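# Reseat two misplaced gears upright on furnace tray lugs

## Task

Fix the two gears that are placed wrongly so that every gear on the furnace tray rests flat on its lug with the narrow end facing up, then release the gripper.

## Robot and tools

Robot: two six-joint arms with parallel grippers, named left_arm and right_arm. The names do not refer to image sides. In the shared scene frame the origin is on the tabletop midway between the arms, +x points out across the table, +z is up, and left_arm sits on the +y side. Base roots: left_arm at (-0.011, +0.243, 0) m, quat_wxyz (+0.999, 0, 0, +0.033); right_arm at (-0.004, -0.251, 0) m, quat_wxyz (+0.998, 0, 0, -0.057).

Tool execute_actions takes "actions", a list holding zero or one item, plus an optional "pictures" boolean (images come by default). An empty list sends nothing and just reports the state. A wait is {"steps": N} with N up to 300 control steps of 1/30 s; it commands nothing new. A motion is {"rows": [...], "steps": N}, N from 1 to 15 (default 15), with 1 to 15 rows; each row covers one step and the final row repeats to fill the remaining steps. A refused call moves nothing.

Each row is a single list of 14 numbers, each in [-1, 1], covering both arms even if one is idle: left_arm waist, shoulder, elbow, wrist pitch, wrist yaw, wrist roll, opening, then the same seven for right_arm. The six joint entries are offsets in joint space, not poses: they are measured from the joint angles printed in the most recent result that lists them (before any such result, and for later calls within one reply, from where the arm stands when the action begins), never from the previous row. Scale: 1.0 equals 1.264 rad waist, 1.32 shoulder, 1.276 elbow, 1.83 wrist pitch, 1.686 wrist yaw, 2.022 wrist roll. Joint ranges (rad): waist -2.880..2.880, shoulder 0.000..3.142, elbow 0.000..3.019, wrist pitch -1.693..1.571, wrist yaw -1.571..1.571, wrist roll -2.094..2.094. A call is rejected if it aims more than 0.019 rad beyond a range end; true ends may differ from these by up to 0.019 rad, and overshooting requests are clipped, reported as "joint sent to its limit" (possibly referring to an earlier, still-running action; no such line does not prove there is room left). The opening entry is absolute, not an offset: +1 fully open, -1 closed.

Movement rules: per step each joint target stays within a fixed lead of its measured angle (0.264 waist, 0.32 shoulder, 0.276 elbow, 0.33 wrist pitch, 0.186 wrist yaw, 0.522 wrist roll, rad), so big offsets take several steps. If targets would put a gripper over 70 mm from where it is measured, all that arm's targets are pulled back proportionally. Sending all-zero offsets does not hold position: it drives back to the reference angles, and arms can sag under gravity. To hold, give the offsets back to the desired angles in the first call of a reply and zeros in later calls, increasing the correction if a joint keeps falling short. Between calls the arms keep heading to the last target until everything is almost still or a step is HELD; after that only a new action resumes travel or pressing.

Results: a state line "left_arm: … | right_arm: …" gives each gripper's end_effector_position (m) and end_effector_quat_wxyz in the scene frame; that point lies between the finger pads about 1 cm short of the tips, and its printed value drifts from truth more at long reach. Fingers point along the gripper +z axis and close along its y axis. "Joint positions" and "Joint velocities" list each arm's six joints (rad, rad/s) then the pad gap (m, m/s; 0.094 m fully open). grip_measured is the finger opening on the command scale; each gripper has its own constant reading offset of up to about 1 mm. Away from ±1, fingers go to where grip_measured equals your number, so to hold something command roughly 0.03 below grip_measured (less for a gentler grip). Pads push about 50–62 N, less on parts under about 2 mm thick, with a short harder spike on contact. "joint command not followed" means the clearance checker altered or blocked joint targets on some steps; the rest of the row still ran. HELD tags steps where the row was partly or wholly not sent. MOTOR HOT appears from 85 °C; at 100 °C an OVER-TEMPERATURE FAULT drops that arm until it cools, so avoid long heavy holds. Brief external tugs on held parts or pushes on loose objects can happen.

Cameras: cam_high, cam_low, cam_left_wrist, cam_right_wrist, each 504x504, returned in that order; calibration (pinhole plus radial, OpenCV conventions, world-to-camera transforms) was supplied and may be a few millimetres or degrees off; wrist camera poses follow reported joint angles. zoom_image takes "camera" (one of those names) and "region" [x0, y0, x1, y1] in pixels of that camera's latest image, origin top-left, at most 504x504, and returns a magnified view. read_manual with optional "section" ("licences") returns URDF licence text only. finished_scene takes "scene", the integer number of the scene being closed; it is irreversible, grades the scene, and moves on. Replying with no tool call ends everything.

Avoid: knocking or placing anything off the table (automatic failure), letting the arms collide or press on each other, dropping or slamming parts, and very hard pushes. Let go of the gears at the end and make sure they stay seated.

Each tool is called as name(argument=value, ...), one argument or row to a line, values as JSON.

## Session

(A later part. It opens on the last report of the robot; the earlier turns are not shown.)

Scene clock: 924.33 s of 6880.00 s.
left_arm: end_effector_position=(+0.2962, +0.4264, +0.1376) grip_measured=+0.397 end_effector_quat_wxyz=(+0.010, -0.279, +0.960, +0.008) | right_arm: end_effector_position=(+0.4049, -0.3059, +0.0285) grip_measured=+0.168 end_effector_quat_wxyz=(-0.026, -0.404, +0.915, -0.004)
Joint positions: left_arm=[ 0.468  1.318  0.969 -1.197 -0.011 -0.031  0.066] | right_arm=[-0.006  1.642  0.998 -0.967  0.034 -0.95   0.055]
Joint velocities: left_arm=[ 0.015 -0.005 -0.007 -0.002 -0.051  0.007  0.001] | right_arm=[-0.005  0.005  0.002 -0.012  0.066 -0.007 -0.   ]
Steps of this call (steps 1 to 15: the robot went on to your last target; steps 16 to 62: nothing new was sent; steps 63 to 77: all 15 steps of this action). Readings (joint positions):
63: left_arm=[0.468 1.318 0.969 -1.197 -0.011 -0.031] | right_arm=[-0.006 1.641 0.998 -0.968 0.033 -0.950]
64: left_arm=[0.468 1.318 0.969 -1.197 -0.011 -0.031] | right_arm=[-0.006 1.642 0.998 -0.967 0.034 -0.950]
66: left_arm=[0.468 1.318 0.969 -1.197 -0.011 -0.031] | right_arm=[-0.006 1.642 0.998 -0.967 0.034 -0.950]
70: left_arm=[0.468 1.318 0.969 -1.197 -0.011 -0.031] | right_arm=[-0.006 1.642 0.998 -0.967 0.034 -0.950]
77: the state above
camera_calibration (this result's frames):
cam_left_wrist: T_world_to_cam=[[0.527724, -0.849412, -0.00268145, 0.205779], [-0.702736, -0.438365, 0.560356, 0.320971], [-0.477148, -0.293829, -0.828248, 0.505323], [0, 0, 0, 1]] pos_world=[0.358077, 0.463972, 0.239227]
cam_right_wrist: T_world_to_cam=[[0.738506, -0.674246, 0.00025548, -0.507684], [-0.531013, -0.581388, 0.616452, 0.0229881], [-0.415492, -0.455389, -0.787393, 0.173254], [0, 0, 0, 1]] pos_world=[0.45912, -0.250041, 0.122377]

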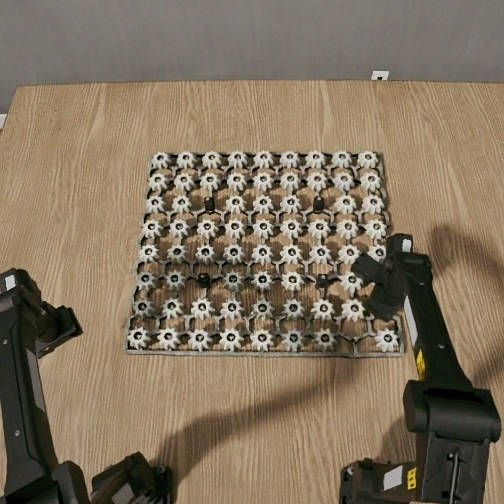

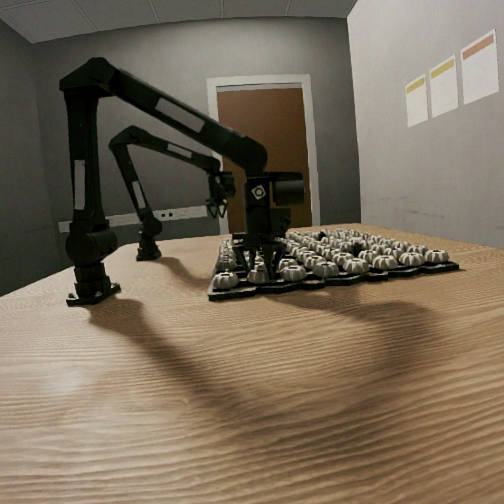

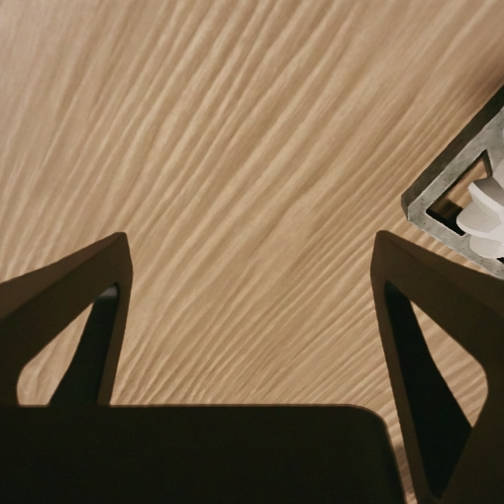

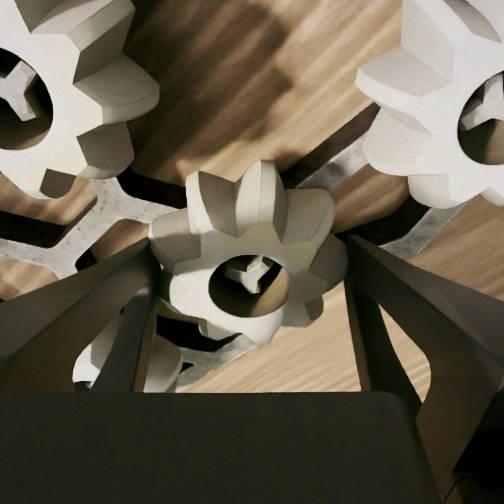

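execute_actions(
  actions=[
    {"rows":[[0,0,0.015,0,0,0,0.4,0,0,0,0,0,0,0.15],[0,0,0.015,0,0,0,0.4,0,0,0,0,0,0,0.18],[0,0,0.015,0,0,0,0.4,0,0,0,0,0,0,0.21],[0,0,0.015,0,0,0,0.4,0,0,0,0,0,0,0.25],[0,0,0.015,0,0,0,0.4,0,0,0,0,0,0,0.3]],"steps":15},
  ],
)

execute_actions(
  actions=[
    {"rows":[[0,0,0,0,0,0,0.4,0,-0.02,0.02,-0.015,0,0,0.3],[0,0,0,0,0,0,0.4,0,-0.04,0.035,-0.03,0,0,0.3],[0,0,0,0,0,0,0.4,0,-0.06,0.045,-0.05,0,0,0.3],[0,0,0,0,0,0,0.4,0,-0.08,0.055,-0.07,0,0,0.3],[0,0,0,0,0,0,0.4,0,-0.1,0.065,-0.09,0,0,0.3]],"steps":15},
  ],
)

execute_actions(
  actions=[
    {"rows":[[0,0,0,0,0,0,0.4,-0.1,-0.04,0,-0.03,0,0.1,0.4],[0,0,0,0,0,0,0.4,-0.2,-0.08,0,-0.06,0,0.2,0.4],[0,0,0,0,0,0,0.4,-0.3,-0.1,0,-0.07,0,0.3,0.4]],"steps":15},
  ],
)

execute_actions(
  actions=[
    {"steps":20},
  ],
)

zoom_image(
  camera="cam_high",
  region=[290,240,420,370],
)

zoom_image(
  camera="cam_low",
  region=[200,220,360,310],
)

Scene clock: 934.90 s of 6880.00 s.
left_arm: end_effector_position=(+0.2962, +0.4264, +0.1376) grip_measured=+0.397 end_effector_quat_wxyz=(+0.010, -0.279, +0.960, +0.008) | right_arm: end_effector_position=(+0.4048, -0.3060, +0.0286) grip_measured=+0.298 end_effector_quat_wxyz=(-0.026, -0.404, +0.915, -0.005)
Joint positions: left_arm=[ 0.468  1.318  0.969 -1.197 -0.011 -0.031  0.066] | right_arm=[-0.006  1.642  0.998 -0.967  0.035 -0.95   0.061]
Joint velocities: left_arm=[-0.005 -0.005  0.007 -0.017  0.022  0.037 -0.   ] | right_arm=[-0.005  0.005  0.002 -0.007  0.007  0.051 -0.   ]
Steps of this call (steps 1 to 15: the robot went on to your last target; steps 16 to 90: nothing new was sent; then 7.07 s passed at rest; steps 91 to 105: all 15 steps of this action). Readings (joint positions):
91: left_arm=[0.468 1.318 0.969 -1.197 -0.011 -0.031] | right_arm=[-0.006 1.642 0.998 -0.967 0.034 -0.950]
92: left_arm=[0.468 1.318 0.969 -1.197 -0.011 -0.031] | right_arm=[-0.006 1.642 0.998 -0.967 0.034 -0.950]
94: left_arm=[0.468 1.318 0.969 -1.197 -0.011 -0.031] | right_arm=[-0.006 1.642 0.998 -0.967 0.035 -0.950]
98: left_arm=[0.468 1.318 0.969 -1.197 -0.011 -0.031] | right_arm=[-0.006 1.642 0.998 -0.967 0.035 -0.950]
105: the state above
camera_calibration (this result's frames):
cam_left_wrist: T_world_to_cam=[[0.527724, -0.849412, -0.00268145, 0.205779], [-0.702736, -0.438365, 0.560356, 0.320971], [-0.477148, -0.293829, -0.828248, 0.505323], [0, 0, 0, 1]] pos_world=[0.358077, 0.463972, 0.239227]
cam_right_wrist: T_world_to_cam=[[0.738527, -0.674223, 0.000388453, -0.507689], [-0.530706, -0.580966, 0.617114, 0.0228421], [-0.415847, -0.455962, -0.786873, 0.173115], [0, 0, 0, 1]] pos_world=[0.459054, -0.250092, 0.12232]

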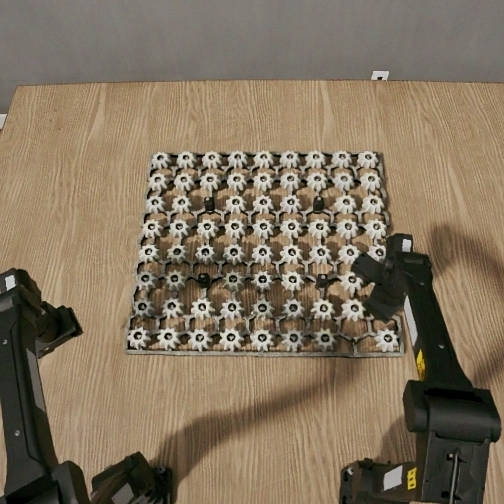

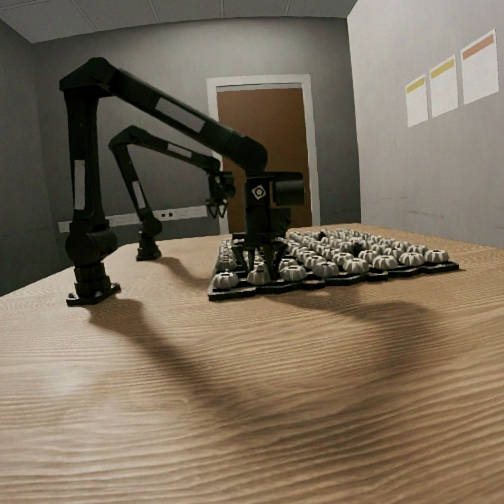

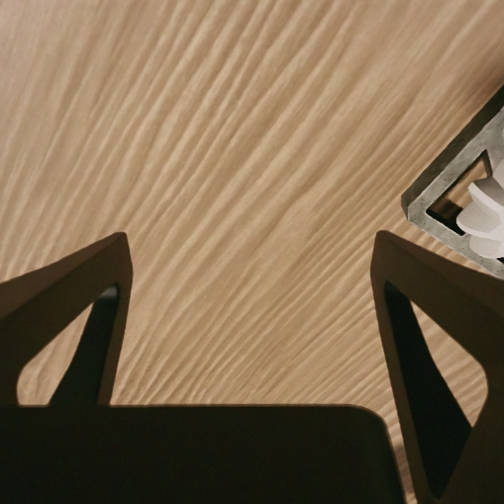

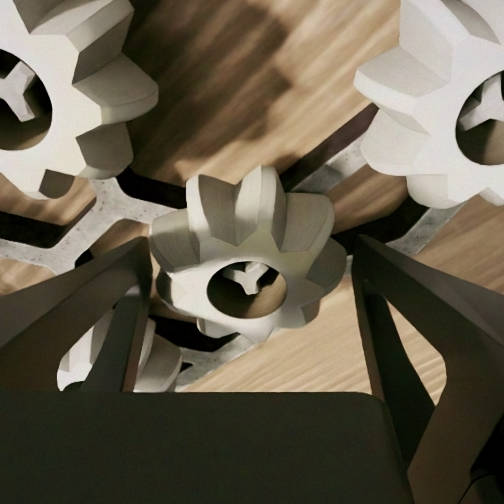

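Scene clock: 935.40 s of 6880.00 s.
left_arm: end_effector_position=(+0.2962, +0.4264, +0.1376) grip_measured=+0.397 end_effector_quat_wxyz=(+0.010, -0.279, +0.960, +0.008) | right_arm: end_effector_position=(+0.4007, -0.3059, +0.1090) grip_measured=+0.299 end_effector_quat_wxyz=(+0.000, -0.403, +0.915, -0.021)
Joint positions: left_arm=[ 0.468  1.318  0.969 -1.197 -0.011 -0.031  0.066] | right_arm=[-0.006  1.481  1.051 -1.12   0.037 -0.95   0.061]
Joint velocities: left_arm=[-0.015  0.005 -0.012 -0.007 -0.095  0.037  0.   ] | right_arm=[ 0.005  0.063 -0.007 -0.046 -0.051 -0.051 -0.   ]
Steps of this call (steps 1 to 15: all 15 steps of this action). Readings (joint positions):
1: left_arm=[0.468 1.318 0.969 -1.197 -0.011 -0.031] | right_arm=[-0.006 1.641 0.998 -0.970 0.035 -0.950]
2: left_arm=[0.468 1.318 0.969 -1.197 -0.011 -0.031] | right_arm=[-0.006 1.637 0.998 -0.979 0.035 -0.950]
4: left_arm=[0.468 1.318 0.969 -1.197 -0.011 -0.031] | right_arm=[-0.006 1.616 1.001 -1.019 0.037 -0.950]
8: left_arm=[0.468 1.318 0.969 -1.197 -0.011 -0.031] | right_arm=[-0.006 1.528 1.019 -1.109 0.037 -0.950]
15: the state above
camera_calibration (this result's frames):
cam_left_wrist: T_world_to_cam=[[0.527724, -0.849412, -0.00268145, 0.205779], [-0.702736, -0.438365, 0.560356, 0.320971], [-0.477148, -0.293829, -0.828248, 0.505323], [0, 0, 0, 1]] pos_world=[0.358077, 0.463972, 0.239227]
cam_right_wrist: T_world_to_cam=[[0.736926, -0.673966, 0.0520502, -0.509514], [-0.567793, -0.575369, 0.588695, -0.00922509], [-0.366813, -0.463378, -0.806678, 0.215063], [0, 0, 0, 1]] pos_world=[0.449123, -0.249048, 0.205437]

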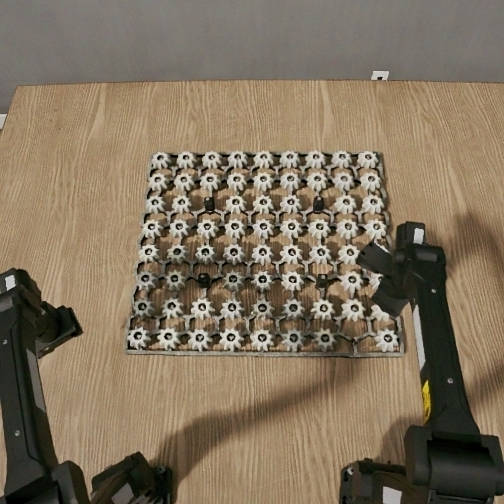

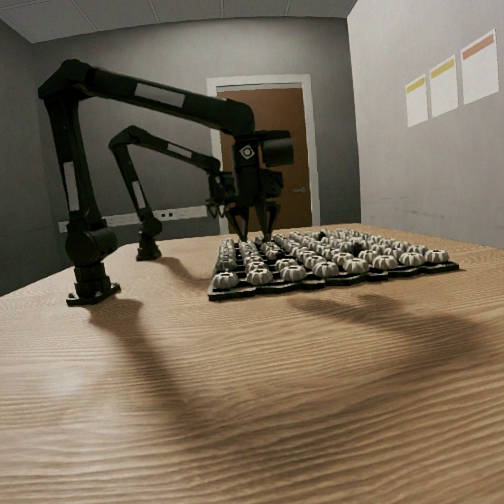

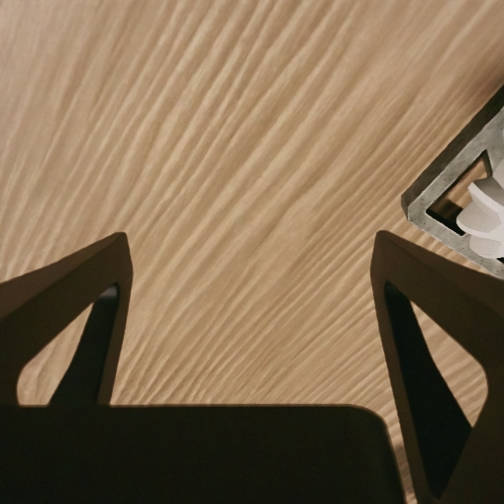

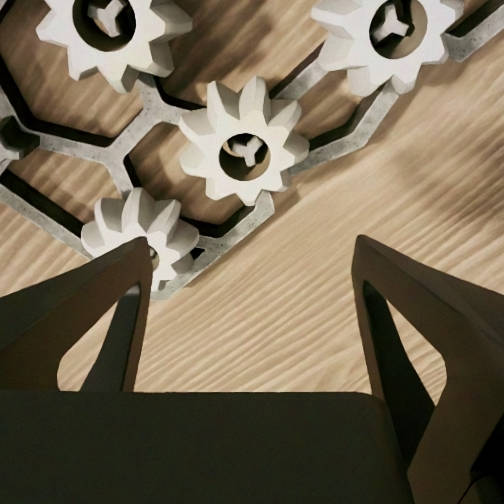

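Scene clock: 935.90 s of 6880.00 s.
left_arm: end_effector_position=(+0.2962, +0.4264, +0.1376) grip_measured=+0.397 end_effector_quat_wxyz=(+0.010, -0.279, +0.960, +0.008) | right_arm: end_effector_position=(+0.3206, -0.4462, +0.1646) grip_measured=+0.399 end_effector_quat_wxyz=(+0.017, +0.065, +0.997, -0.031)
Joint positions: left_arm=[ 0.468  1.318  0.969 -1.197 -0.011 -0.031  0.066] | right_arm=[-0.41   1.328  1.051 -1.236  0.04  -0.395  0.066]
Joint velocities: left_arm=[-0.005 -0.015 -0.007  0.012 -0.007 -0.066  0.   ] | right_arm=[ 0.278  0.034 -0.012 -0.017 -0.022  0.315 -0.001]
Steps of this call (steps 1 to 15: all 15 steps of this action). Readings (joint positions):
1: left_arm=[0.468 1.318 0.969 -1.197 -0.011 -0.031] | right_arm=[-0.014 1.480 1.051 -1.127 0.033 -0.923]
2: left_arm=[0.468 1.318 0.969 -1.197 -0.011 -0.031] | right_arm=[-0.033 1.476 1.051 -1.142 0.031 -0.881]
4: left_arm=[0.468 1.318 0.969 -1.197 -0.011 -0.031] | right_arm=[-0.109 1.454 1.051 -1.174 0.030 -0.774]
8: left_arm=[0.468 1.318 0.969 -1.197 -0.011 -0.031] | right_arm=[-0.322 1.385 1.051 -1.215 0.035 -0.566]
15: the state above
camera_calibration (this result's frames):
cam_left_wrist: T_world_to_cam=[[0.527724, -0.849412, -0.00268145, 0.205779], [-0.702736, -0.438365, 0.560356, 0.320971], [-0.477148, -0.293829, -0.828248, 0.505323], [0, 0, 0, 1]] pos_world=[0.358077, 0.463972, 0.239227]
cam_right_wrist: T_world_to_cam=[[-0.130894, -0.988739, 0.0725454, -0.413527], [-0.826607, 0.149244, 0.542631, 0.245713], [-0.547347, 0.0110604, -0.836833, 0.439977], [0, 0, 0, 1]] pos_world=[0.3898, -0.450408, 0.264856]

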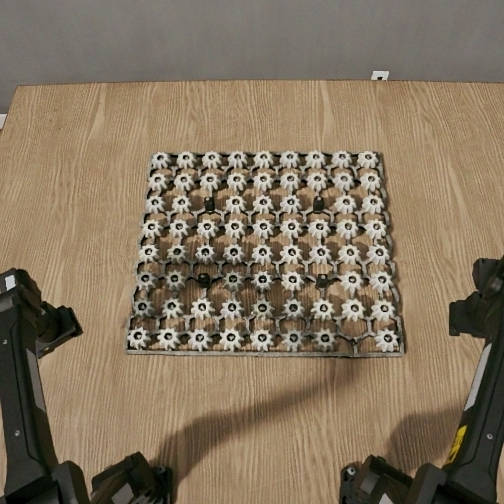

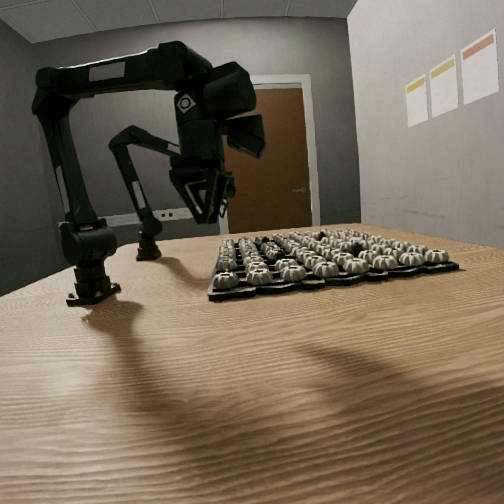

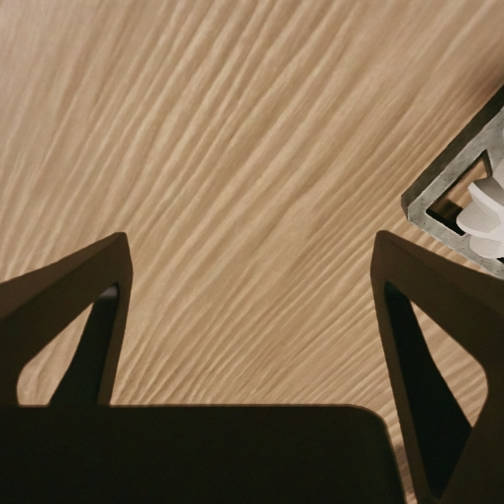

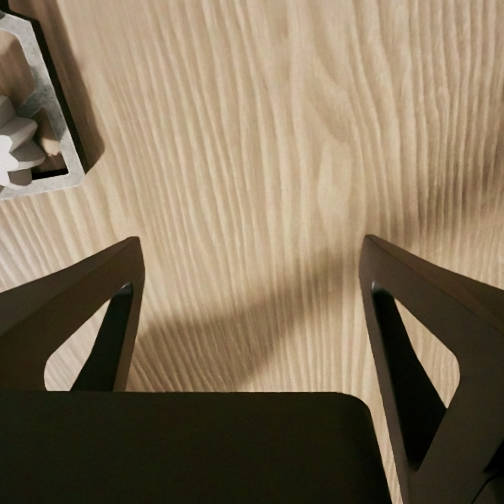

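Scene clock: 936.57 s of 6880.00 s.
left_arm: end_effector_position=(+0.2962, +0.4264, +0.1376) grip_measured=+0.397 end_effector_quat_wxyz=(+0.010, -0.279, +0.960, +0.008) | right_arm: end_effector_position=(+0.3256, -0.4378, +0.1626) grip_measured=+0.399 end_effector_quat_wxyz=(+0.016, +0.073, +0.997, -0.028)
Joint positions: left_arm=[ 0.468  1.318  0.969 -1.197 -0.011 -0.031  0.066] | right_arm=[-0.385  1.334  1.051 -1.236  0.038 -0.354  0.066]
Joint velocities: left_arm=[-0.005  0.005  0.002  0.002 -0.066 -0.007 -0.002] | right_arm=[-0.005 -0.005 -0.007 -0.002 -0.081 -0.037 -0.001]
Steps of this call (steps 1 to 20: the robot went on to your last target). Readings (joint positions):
1: left_arm=[0.468 1.318 0.969 -1.197 -0.011 -0.031] | right_arm=[-0.401 1.330 1.051 -1.236 0.040 -0.387]
2: left_arm=[0.468 1.318 0.969 -1.197 -0.011 -0.031] | right_arm=[-0.394 1.331 1.051 -1.236 0.039 -0.380]
4: left_arm=[0.468 1.318 0.969 -1.197 -0.011 -0.031] | right_arm=[-0.386 1.333 1.051 -1.236 0.038 -0.370]
8: left_arm=[0.468 1.318 0.969 -1.197 -0.011 -0.031] | right_arm=[-0.385 1.334 1.051 -1.236 0.038 -0.360]
20: the state above
camera_calibration (this result's frames):
cam_left_wrist: T_world_to_cam=[[0.527724, -0.849412, -0.00268145, 0.205779], [-0.702736, -0.438365, 0.560356, 0.320971], [-0.477148, -0.293829, -0.828248, 0.505323], [0, 0, 0, 1]] pos_world=[0.358077, 0.463972, 0.239227]
cam_right_wrist: T_world_to_cam=[[-0.147163, -0.986853, 0.0668144, -0.397371], [-0.823323, 0.159653, 0.544656, 0.252803], [-0.548163, 0.0251435, -0.835994, 0.44731], [0, 0, 0, 1]] pos_world=[0.394859, -0.443754, 0.262808]

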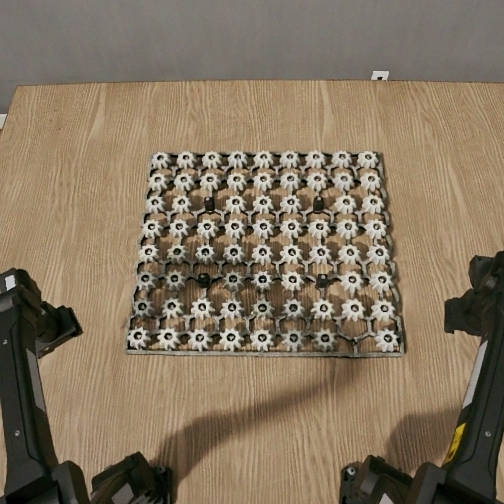

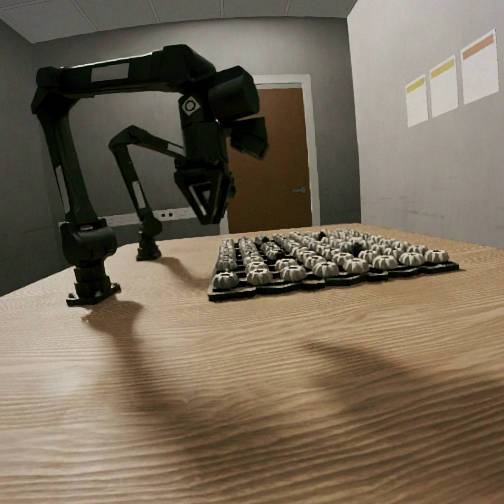

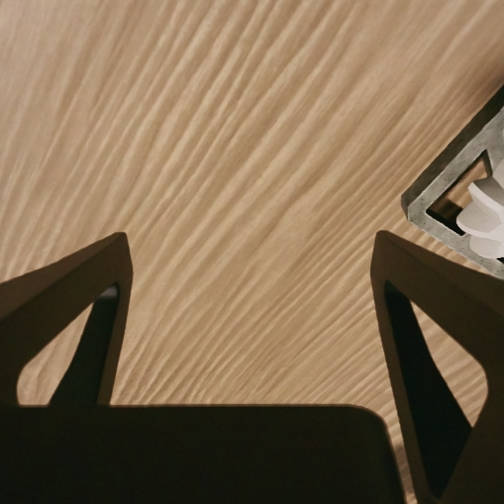

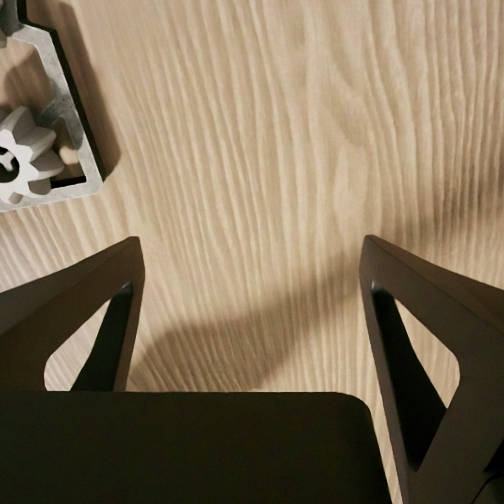

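Region (290, 240, 420, 370) of cam_high's 504x504 image, scaled by 3.877, with more detail than that image has.

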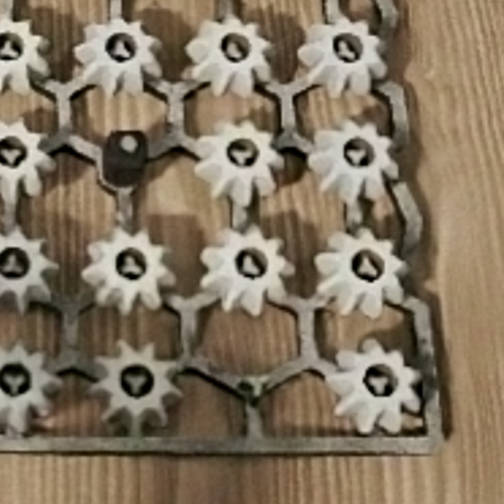

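Region (200, 220, 360, 310) of cam_low's 504x504 image, scaled by 3.150, with more detail than that image has; it fills the top 284 rows of this view, and the rest is white.

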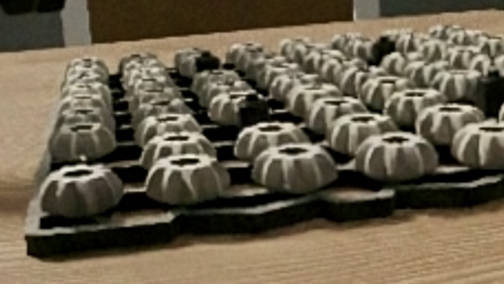

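Seated.

finished_scene(
  scene=2,
)

The scene is finished: the task was done.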